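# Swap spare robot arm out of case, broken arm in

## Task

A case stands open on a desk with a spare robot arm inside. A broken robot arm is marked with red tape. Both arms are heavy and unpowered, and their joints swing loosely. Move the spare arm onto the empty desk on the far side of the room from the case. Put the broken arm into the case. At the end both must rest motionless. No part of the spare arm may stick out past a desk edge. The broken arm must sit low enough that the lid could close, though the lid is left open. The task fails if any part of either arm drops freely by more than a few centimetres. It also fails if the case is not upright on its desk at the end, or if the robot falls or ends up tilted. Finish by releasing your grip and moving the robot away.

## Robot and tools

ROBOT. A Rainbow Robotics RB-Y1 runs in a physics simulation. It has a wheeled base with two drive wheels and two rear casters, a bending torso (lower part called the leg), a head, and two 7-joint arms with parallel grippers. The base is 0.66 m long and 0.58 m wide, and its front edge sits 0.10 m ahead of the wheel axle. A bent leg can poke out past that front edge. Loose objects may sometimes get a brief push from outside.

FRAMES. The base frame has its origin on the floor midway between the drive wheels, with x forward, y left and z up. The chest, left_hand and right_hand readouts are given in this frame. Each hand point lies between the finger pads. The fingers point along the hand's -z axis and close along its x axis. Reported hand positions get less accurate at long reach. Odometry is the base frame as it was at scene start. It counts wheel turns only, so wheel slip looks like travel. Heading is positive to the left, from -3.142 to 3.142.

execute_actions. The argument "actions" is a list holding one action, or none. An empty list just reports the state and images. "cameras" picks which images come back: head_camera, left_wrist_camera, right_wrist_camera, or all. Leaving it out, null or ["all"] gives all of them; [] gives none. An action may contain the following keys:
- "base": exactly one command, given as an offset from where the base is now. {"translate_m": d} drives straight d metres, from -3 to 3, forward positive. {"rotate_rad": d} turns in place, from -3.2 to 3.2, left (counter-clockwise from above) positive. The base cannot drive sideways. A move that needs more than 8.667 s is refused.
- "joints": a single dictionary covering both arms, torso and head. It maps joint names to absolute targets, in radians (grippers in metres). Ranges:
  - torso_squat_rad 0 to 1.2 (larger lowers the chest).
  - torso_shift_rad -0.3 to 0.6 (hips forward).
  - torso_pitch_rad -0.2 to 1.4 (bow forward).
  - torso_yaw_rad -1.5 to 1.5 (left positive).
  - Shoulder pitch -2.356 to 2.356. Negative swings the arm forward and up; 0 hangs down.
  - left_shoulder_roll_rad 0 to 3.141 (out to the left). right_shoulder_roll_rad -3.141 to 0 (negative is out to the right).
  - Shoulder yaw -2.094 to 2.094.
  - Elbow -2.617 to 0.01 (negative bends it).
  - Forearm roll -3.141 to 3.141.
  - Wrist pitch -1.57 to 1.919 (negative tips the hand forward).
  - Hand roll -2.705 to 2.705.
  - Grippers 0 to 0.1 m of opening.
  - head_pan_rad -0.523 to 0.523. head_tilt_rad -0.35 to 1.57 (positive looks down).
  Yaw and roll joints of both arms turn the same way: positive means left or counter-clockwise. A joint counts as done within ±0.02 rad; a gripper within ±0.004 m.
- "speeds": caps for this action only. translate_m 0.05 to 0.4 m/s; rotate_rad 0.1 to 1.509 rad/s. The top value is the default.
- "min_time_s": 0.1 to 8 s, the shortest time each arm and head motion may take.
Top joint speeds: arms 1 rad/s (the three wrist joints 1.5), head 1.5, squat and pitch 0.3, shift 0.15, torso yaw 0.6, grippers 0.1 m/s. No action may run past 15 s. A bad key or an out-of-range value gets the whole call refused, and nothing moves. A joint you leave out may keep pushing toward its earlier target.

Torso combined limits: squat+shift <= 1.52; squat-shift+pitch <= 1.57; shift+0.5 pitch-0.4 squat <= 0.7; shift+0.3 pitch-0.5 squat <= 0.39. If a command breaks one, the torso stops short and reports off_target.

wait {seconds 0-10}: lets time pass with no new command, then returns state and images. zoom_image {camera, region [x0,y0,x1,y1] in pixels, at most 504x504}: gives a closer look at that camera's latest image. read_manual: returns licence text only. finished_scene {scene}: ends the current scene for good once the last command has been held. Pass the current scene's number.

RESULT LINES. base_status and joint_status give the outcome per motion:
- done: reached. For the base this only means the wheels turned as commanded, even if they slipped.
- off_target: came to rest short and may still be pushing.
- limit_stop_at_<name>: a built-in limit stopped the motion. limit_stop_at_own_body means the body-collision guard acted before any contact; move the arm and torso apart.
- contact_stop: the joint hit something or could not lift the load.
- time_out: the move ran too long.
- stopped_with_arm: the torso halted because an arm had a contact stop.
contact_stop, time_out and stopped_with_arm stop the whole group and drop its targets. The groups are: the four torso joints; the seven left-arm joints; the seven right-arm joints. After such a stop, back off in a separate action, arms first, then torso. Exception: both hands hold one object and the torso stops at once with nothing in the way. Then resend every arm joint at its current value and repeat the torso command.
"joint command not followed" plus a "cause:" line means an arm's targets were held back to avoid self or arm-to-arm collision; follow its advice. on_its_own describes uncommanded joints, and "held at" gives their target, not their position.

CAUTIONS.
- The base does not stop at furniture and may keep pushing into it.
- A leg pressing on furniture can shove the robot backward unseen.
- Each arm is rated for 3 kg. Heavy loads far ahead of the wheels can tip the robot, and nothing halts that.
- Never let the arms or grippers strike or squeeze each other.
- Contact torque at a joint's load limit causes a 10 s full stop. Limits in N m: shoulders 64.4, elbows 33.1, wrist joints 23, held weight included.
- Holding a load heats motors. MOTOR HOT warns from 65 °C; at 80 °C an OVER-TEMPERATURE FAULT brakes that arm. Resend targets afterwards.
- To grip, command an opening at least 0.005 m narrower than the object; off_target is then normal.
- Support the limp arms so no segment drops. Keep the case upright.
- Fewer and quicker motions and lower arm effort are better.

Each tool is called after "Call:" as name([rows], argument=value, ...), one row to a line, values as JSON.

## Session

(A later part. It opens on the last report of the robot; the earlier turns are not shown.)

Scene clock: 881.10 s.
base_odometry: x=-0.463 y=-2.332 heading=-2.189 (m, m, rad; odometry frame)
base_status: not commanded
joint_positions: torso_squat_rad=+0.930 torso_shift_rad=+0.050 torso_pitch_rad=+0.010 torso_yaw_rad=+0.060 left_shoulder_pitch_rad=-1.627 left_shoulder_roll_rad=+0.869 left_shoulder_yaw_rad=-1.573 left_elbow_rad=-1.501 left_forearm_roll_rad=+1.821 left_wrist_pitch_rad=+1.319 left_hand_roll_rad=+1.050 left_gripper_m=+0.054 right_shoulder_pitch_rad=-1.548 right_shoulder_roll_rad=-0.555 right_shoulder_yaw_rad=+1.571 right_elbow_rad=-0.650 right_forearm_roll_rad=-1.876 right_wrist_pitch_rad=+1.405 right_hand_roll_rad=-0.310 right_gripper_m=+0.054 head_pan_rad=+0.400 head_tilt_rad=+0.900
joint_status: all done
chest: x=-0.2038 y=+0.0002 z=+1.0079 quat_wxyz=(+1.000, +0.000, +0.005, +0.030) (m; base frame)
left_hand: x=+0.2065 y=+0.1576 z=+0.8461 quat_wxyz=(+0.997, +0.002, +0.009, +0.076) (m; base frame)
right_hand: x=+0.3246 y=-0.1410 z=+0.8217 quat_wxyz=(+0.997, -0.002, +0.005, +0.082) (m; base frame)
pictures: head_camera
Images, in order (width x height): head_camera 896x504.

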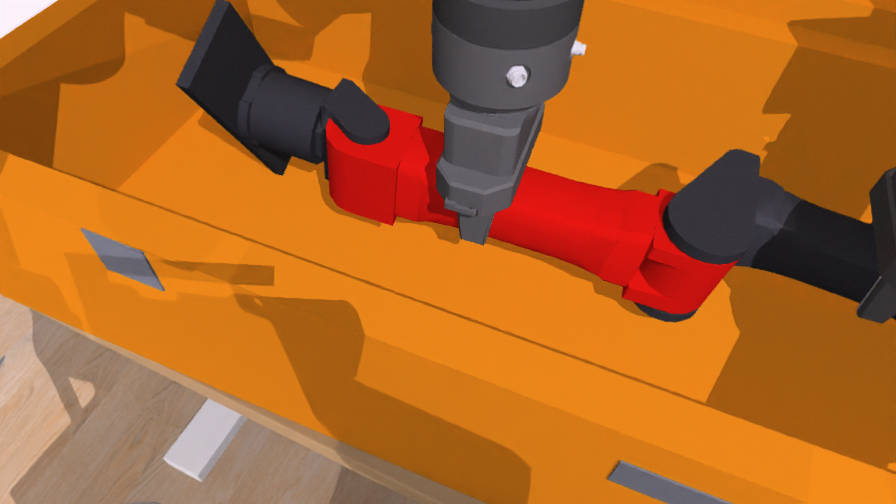

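Call:
execute_actions([
  {"joints":{"torso_squat_rad":0.95}},
], cameras=[])

Call:
execute_actions([
  {"joints":{"torso_shift_rad":0.0}},
], cameras=["head_camera"])

Scene clock: 887.10 s.
base_odometry: x=-0.463 y=-2.332 heading=-2.189 (m, m, rad; odometry frame)
base_status: not commanded
joint_positions: torso_squat_rad=+0.950 torso_shift_rad=+0.049 torso_pitch_rad=+0.007 torso_yaw_rad=+0.060 left_shoulder_pitch_rad=-1.632 left_shoulder_roll_rad=+0.871 left_shoulder_yaw_rad=-1.570 left_elbow_rad=-1.500 left_forearm_roll_rad=+1.822 left_wrist_pitch_rad=+1.320 left_hand_roll_rad=+1.050 left_gripper_m=+0.054 right_shoulder_pitch_rad=-1.552 right_shoulder_roll_rad=-0.556 right_shoulder_yaw_rad=+1.571 right_elbow_rad=-0.649 right_forearm_roll_rad=-1.876 right_wrist_pitch_rad=+1.405 right_hand_roll_rad=-0.310 right_gripper_m=+0.054 head_pan_rad=+0.400 head_tilt_rad=+0.900
joint_status: all done
chest: x=-0.2058 y=+0.0002 z=+0.9965 quat_wxyz=(+1.000, +0.000, +0.004, +0.030) (m; base frame)
left_hand: x=+0.2063 y=+0.1571 z=+0.8390 quat_wxyz=(+0.997, +0.000, +0.005, +0.076) (m; base frame)
right_hand: x=+0.3245 y=-0.1410 z=+0.8143 quat_wxyz=(+0.997, -0.002, +0.001, +0.082) (m; base frame)
pictures: none
No camera images: the call's "cameras" was empty. Leave "cameras" out to get every camera's image.

Scene clock: 888.20 s.
base_odometry: x=-0.463 y=-2.332 heading=-2.189 (m, m, rad; odometry frame)
base_status: not commanded
joint_positions: torso_squat_rad=+0.950 torso_shift_rad=+0.000 torso_pitch_rad=+0.009 torso_yaw_rad=+0.060 left_shoulder_pitch_rad=-1.629 left_shoulder_roll_rad=+0.870 left_shoulder_yaw_rad=-1.571 left_elbow_rad=-1.500 left_forearm_roll_rad=+1.821 left_wrist_pitch_rad=+1.319 left_hand_roll_rad=+1.050 left_gripper_m=+0.054 right_shoulder_pitch_rad=-1.552 right_shoulder_roll_rad=-0.557 right_shoulder_yaw_rad=+1.571 right_elbow_rad=-0.649 right_forearm_roll_rad=-1.876 right_wrist_pitch_rad=+1.404 right_hand_roll_rad=-0.310 right_gripper_m=+0.054 head_pan_rad=+0.400 head_tilt_rad=+0.900
joint_status: all done
chest: x=-0.2253 y=+0.0002 z=+0.9971 quat_wxyz=(+1.000, +0.000, +0.004, +0.030) (m; base frame)
left_hand: x=+0.1861 y=+0.1574 z=+0.8369 quat_wxyz=(+0.997, +0.001, +0.007, +0.077) (m; base frame)
right_hand: x=+0.3051 y=-0.1409 z=+0.8144 quat_wxyz=(+0.997, -0.002, +0.001, +0.082) (m; base frame)
pictures: head_camera
Images, in order (width x height): head_camera 896x504.

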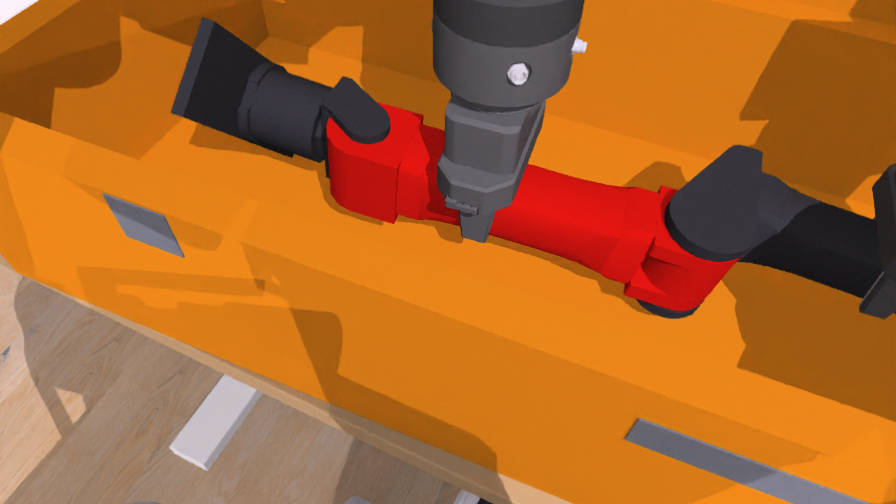

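Call:
execute_actions([
  {"joints":{"right_gripper_m":0.07}},
], cameras=[])

Call:
execute_actions([
  {"joints":{"left_shoulder_pitch_rad":-1.58,"head_pan_rad":0.2},"min_time_s":1.5},
], cameras=["head_camera"])

Scene clock: 896.43 s.
base_odometry: x=-0.463 y=-2.332 heading=-2.189 (m, m, rad; odometry frame)
base_status: not commanded
joint_positions: torso_squat_rad=+0.950 torso_shift_rad=+0.000 torso_pitch_rad=+0.009 torso_yaw_rad=+0.060 left_shoulder_pitch_rad=-1.629 left_shoulder_roll_rad=+0.870 left_shoulder_yaw_rad=-1.571 left_elbow_rad=-1.500 left_forearm_roll_rad=+1.821 left_wrist_pitch_rad=+1.319 left_hand_roll_rad=+1.050 left_gripper_m=+0.054 right_shoulder_pitch_rad=-1.550 right_shoulder_roll_rad=-0.555 right_shoulder_yaw_rad=+1.571 right_elbow_rad=-0.650 right_forearm_roll_rad=-1.876 right_wrist_pitch_rad=+1.405 right_hand_roll_rad=-0.310 right_gripper_m=+0.070 head_pan_rad=+0.400 head_tilt_rad=+0.900
joint_status: all done
chest: x=-0.2252 y=+0.0002 z=+0.9971 quat_wxyz=(+1.000, +0.000, +0.004, +0.030) (m; base frame)
left_hand: x=+0.1861 y=+0.1574 z=+0.8369 quat_wxyz=(+0.997, +0.001, +0.007, +0.077) (m; base frame)
right_hand: x=+0.3041 y=-0.1405 z=+0.8130 quat_wxyz=(+0.997, -0.002, +0.003, +0.082) (m; base frame)
pictures: none
No camera images: the call's "cameras" was empty. Leave "cameras" out to get every camera's image.

Scene clock: 898.23 s.
base_odometry: x=-0.463 y=-2.332 heading=-2.189 (m, m, rad; odometry frame)
base_status: not commanded
joint_positions: torso_squat_rad=+0.950 torso_shift_rad=+0.000 torso_pitch_rad=+0.008 torso_yaw_rad=+0.060 left_shoulder_pitch_rad=-1.583 left_shoulder_roll_rad=+0.869 left_shoulder_yaw_rad=-1.568 left_elbow_rad=-1.501 left_forearm_roll_rad=+1.822 left_wrist_pitch_rad=+1.318 left_hand_roll_rad=+1.050 left_gripper_m=+0.056 right_shoulder_pitch_rad=-1.550 right_shoulder_roll_rad=-0.554 right_shoulder_yaw_rad=+1.571 right_elbow_rad=-0.650 right_forearm_roll_rad=-1.876 right_wrist_pitch_rad=+1.405 right_hand_roll_rad=-0.310 right_gripper_m=+0.070 head_pan_rad=+0.200 head_tilt_rad=+0.900
joint_status: all done
chest: x=-0.2256 y=+0.0001 z=+0.9971 quat_wxyz=(+1.000, +0.000, +0.004, +0.030) (m; base frame)
left_hand: x=+0.1759 y=+0.1618 z=+0.8197 quat_wxyz=(+0.996, +0.000, +0.029, +0.084) (m; base frame)
right_hand: x=+0.3033 y=-0.1401 z=+0.8127 quat_wxyz=(+0.997, -0.002, +0.004, +0.083) (m; base frame)
pictures: head_camera
Images, in order (width x height): head_camera 896x504.

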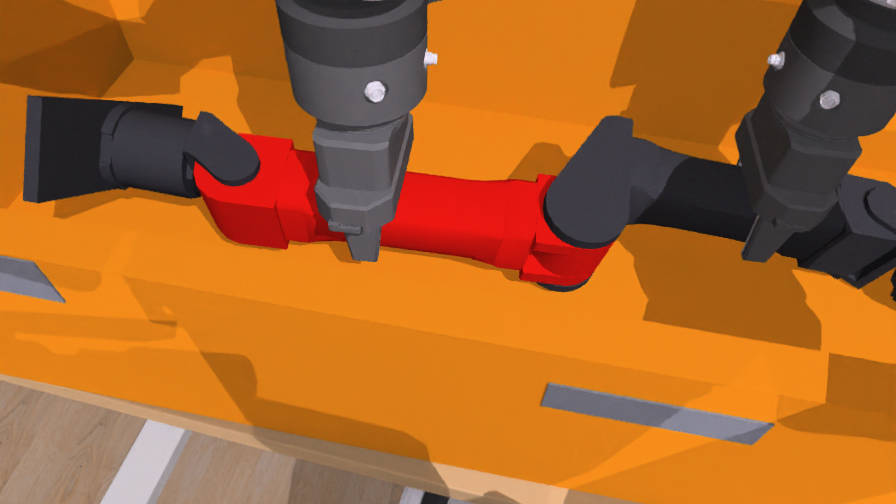

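Call:
execute_actions([
  {"joints":{"torso_squat_rad":0.975,"torso_shift_rad":0.02,"head_pan_rad":0.4}},
], cameras=["head_camera"])

Scene clock: 903.00 s.
base_odometry: x=-0.463 y=-2.332 heading=-2.189 (m, m, rad; odometry frame)
base_status: not commanded
joint_positions: torso_squat_rad=+0.975 torso_shift_rad=+0.020 torso_pitch_rad=+0.008 torso_yaw_rad=+0.060 left_shoulder_pitch_rad=-1.578 left_shoulder_roll_rad=+0.868 left_shoulder_yaw_rad=-1.571 left_elbow_rad=-1.501 left_forearm_roll_rad=+1.821 left_wrist_pitch_rad=+1.319 left_hand_roll_rad=+1.050 left_gripper_m=+0.055 right_shoulder_pitch_rad=-1.555 right_shoulder_roll_rad=-0.555 right_shoulder_yaw_rad=+1.569 right_elbow_rad=-0.650 right_forearm_roll_rad=-1.876 right_wrist_pitch_rad=+1.405 right_hand_roll_rad=-0.310 right_gripper_m=+0.070 head_pan_rad=+0.400 head_tilt_rad=+0.900
joint_status: all done
chest: x=-0.2177 y=+0.0004 z=+0.9826 quat_wxyz=(+1.000, +0.000, +0.004, +0.030) (m; base frame)
left_hand: x=+0.1824 y=+0.1635 z=+0.8026 quat_wxyz=(+0.996, +0.001, +0.031, +0.084) (m; base frame)
right_hand: x=+0.3125 y=-0.1387 z=+0.8011 quat_wxyz=(+0.997, -0.001, +0.001, +0.084) (m; base frame)
pictures: head_camera
Images, in order (width x height): head_camera 896x504.

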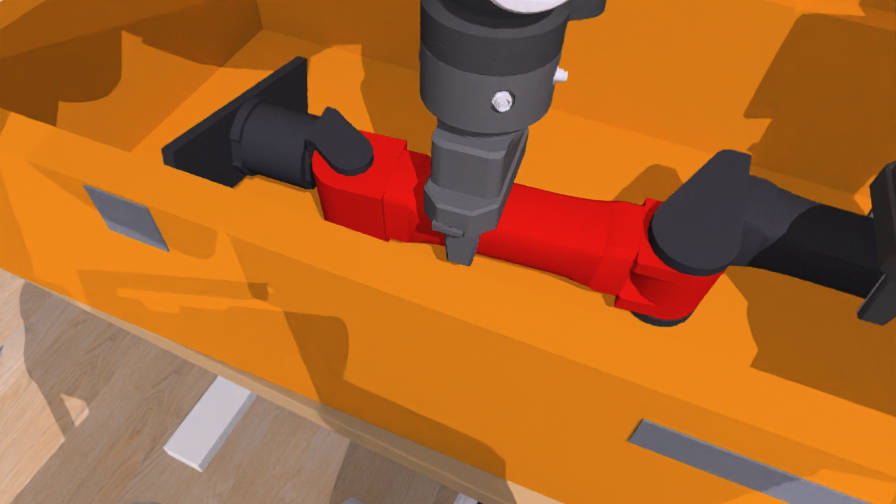

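Call:
execute_actions([
  {"joints":{"left_shoulder_pitch_rad":-1.545,"right_shoulder_pitch_rad":-1.57},"min_time_s":1.5},
], cameras=["head_camera"])

Scene clock: 910.07 s.
base_odometry: x=-0.463 y=-2.332 heading=-2.189 (m, m, rad; odometry frame)
base_status: not commanded
joint_positions: torso_squat_rad=+0.975 torso_shift_rad=+0.020 torso_pitch_rad=+0.008 torso_yaw_rad=+0.060 left_shoulder_pitch_rad=-1.552 left_shoulder_roll_rad=+0.871 left_shoulder_yaw_rad=-1.566 left_elbow_rad=-1.498 left_forearm_roll_rad=+1.820 left_wrist_pitch_rad=+1.317 left_hand_roll_rad=+1.050 left_gripper_m=+0.055 right_shoulder_pitch_rad=-1.568 right_shoulder_roll_rad=-0.555 right_shoulder_yaw_rad=+1.571 right_elbow_rad=-0.650 right_forearm_roll_rad=-1.876 right_wrist_pitch_rad=+1.406 right_hand_roll_rad=-0.310 right_gripper_m=+0.071 head_pan_rad=+0.400 head_tilt_rad=+0.900
joint_status: all done
chest: x=-0.2176 y=+0.0000 z=+0.9826 quat_wxyz=(+1.000, +0.000, +0.004, +0.030) (m; base frame)
left_hand: x=+0.1789 y=+0.1663 z=+0.7945 quat_wxyz=(+0.995, -0.001, +0.040, +0.091) (m; base frame)
right_hand: x=+0.3153 y=-0.1369 z=+0.8072 quat_wxyz=(+0.996, -0.002, -0.005, +0.086) (m; base frame)
pictures: head_camera
Images, in order (width x height): head_camera 896x504.

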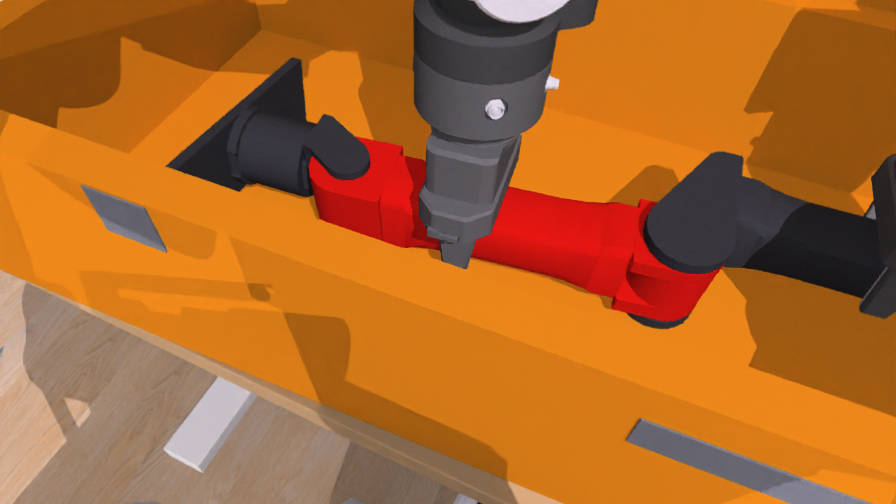

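Down. Release and retreat.

Call:
execute_actions([
  {"joints":{"left_gripper_m":0.08,"right_gripper_m":0.085,"left_shoulder_pitch_rad":-1.556}},
], cameras=[])

Call:
execute_actions([
  {"joints":{"torso_squat_rad":0.35,"head_pan_rad":0}},
], cameras=[])

Call:
execute_actions([
  {"base":{"translate_m":-0.55},"joints":{"torso_squat_rad":0,"torso_yaw_rad":0,"torso_shift_rad":0,"head_tilt_rad":0.7,"left_shoulder_roll_rad":1.3,"right_shoulder_roll_rad":-1.1}},
], cameras=["head_camera"])

Scene clock: 918.10 s.
base_odometry: x=-0.463 y=-2.332 heading=-2.189 (m, m, rad; odometry frame)
base_status: not commanded
joint_positions: torso_squat_rad=+0.975 torso_shift_rad=+0.020 torso_pitch_rad=+0.009 torso_yaw_rad=+0.060 left_shoulder_pitch_rad=-1.556 left_shoulder_roll_rad=+0.870 left_shoulder_yaw_rad=-1.571 left_elbow_rad=-1.500 left_forearm_roll_rad=+1.821 left_wrist_pitch_rad=+1.319 left_hand_roll_rad=+1.050 left_gripper_m=+0.080 right_shoulder_pitch_rad=-1.570 right_shoulder_roll_rad=-0.555 right_shoulder_yaw_rad=+1.571 right_elbow_rad=-0.650 right_forearm_roll_rad=-1.876 right_wrist_pitch_rad=+1.405 right_hand_roll_rad=-0.310 right_gripper_m=+0.085 head_pan_rad=+0.400 head_tilt_rad=+0.900
joint_status: all done
chest: x=-0.2174 y=+0.0002 z=+0.9827 quat_wxyz=(+1.000, +0.000, +0.004, +0.030) (m; base frame)
left_hand: x=+0.1781 y=+0.1668 z=+0.7944 quat_wxyz=(+0.995, +0.001, +0.041, +0.089) (m; base frame)
right_hand: x=+0.3160 y=-0.1366 z=+0.8080 quat_wxyz=(+0.996, -0.002, -0.006, +0.086) (m; base frame)
pictures: none
No camera images: the call's "cameras" was empty. Leave "cameras" out to get every camera's image.

Scene clock: 920.97 s.
base_odometry: x=-0.463 y=-2.332 heading=-2.189 (m, m, rad; odometry frame)
base_status: not commanded
joint_positions: torso_squat_rad=+0.350 torso_shift_rad=+0.020 torso_pitch_rad=+0.009 torso_yaw_rad=+0.060 left_shoulder_pitch_rad=-1.556 left_shoulder_roll_rad=+0.870 left_shoulder_yaw_rad=-1.571 left_elbow_rad=-1.500 left_forearm_roll_rad=+1.821 left_wrist_pitch_rad=+1.319 left_hand_roll_rad=+1.050 left_gripper_m=+0.080 right_shoulder_pitch_rad=-1.570 right_shoulder_roll_rad=-0.555 right_shoulder_yaw_rad=+1.571 right_elbow_rad=-0.650 right_forearm_roll_rad=-1.876 right_wrist_pitch_rad=+1.405 right_hand_roll_rad=-0.310 right_gripper_m=+0.085 head_pan_rad=+0.000 head_tilt_rad=+0.900
joint_status: all done
chest: x=-0.2120 y=+0.0001 z=+1.2473 quat_wxyz=(+1.000, +0.000, +0.005, +0.030) (m; base frame)
left_hand: x=+0.1833 y=+0.1668 z=+1.0588 quat_wxyz=(+0.995, +0.001, +0.042, +0.089) (m; base frame)
right_hand: x=+0.3214 y=-0.1366 z=+1.0726 quat_wxyz=(+0.996, -0.002, -0.006, +0.086) (m; base frame)
pictures: none
No camera images: the call's "cameras" was empty. Leave "cameras" out to get every camera's image.

Scene clock: 923.93 s.
base_odometry: x=-0.144 y=-1.884 heading=-2.187 (m, m, rad; odometry frame)
base_status: done
joint_positions: torso_squat_rad=+0.000 torso_shift_rad=+0.000 torso_pitch_rad=+0.009 torso_yaw_rad=+0.000 left_shoulder_pitch_rad=-1.556 left_shoulder_roll_rad=+1.300 left_shoulder_yaw_rad=-1.571 left_elbow_rad=-1.500 left_forearm_roll_rad=+1.821 left_wrist_pitch_rad=+1.319 left_hand_roll_rad=+1.050 left_gripper_m=+0.080 right_shoulder_pitch_rad=-1.570 right_shoulder_roll_rad=-1.100 right_shoulder_yaw_rad=+1.571 right_elbow_rad=-0.650 right_forearm_roll_rad=-1.876 right_wrist_pitch_rad=+1.405 right_hand_roll_rad=-0.310 right_gripper_m=+0.085 head_pan_rad=+0.000 head_tilt_rad=+0.700
joint_status: all done
chest: x=-0.2253 y=+0.0003 z=+1.2899 quat_wxyz=(+1.000, +0.000, +0.004, +0.000) (m; base frame)
left_hand: x=+0.2106 y=+0.3174 z=+1.1639 quat_wxyz=(+0.966, -0.005, -0.032, +0.258) (m; base frame)
right_hand: x=+0.2931 y=-0.4429 z=+1.2158 quat_wxyz=(+0.975, -0.012, -0.097, -0.199) (m; base frame)
pictures: head_camera
Images, in order (width x height): head_camera 896x504.

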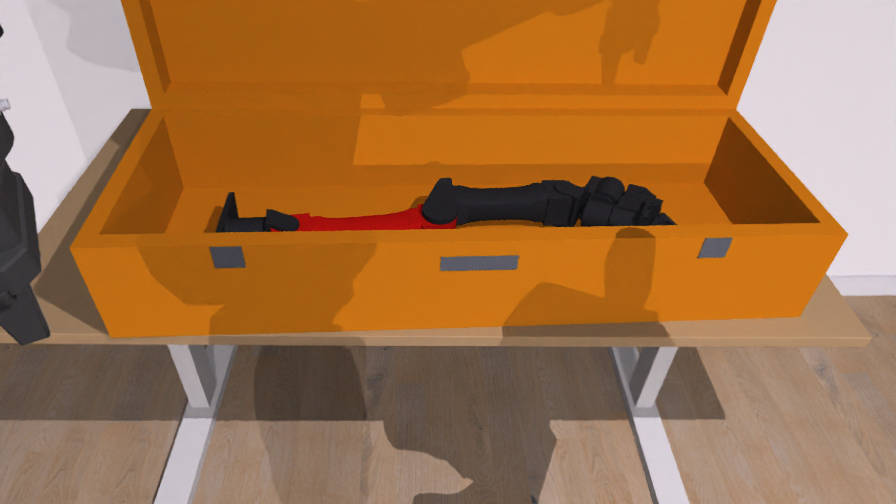

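Call:
finished_scene(scene=1)

The scene is finished: the task was done.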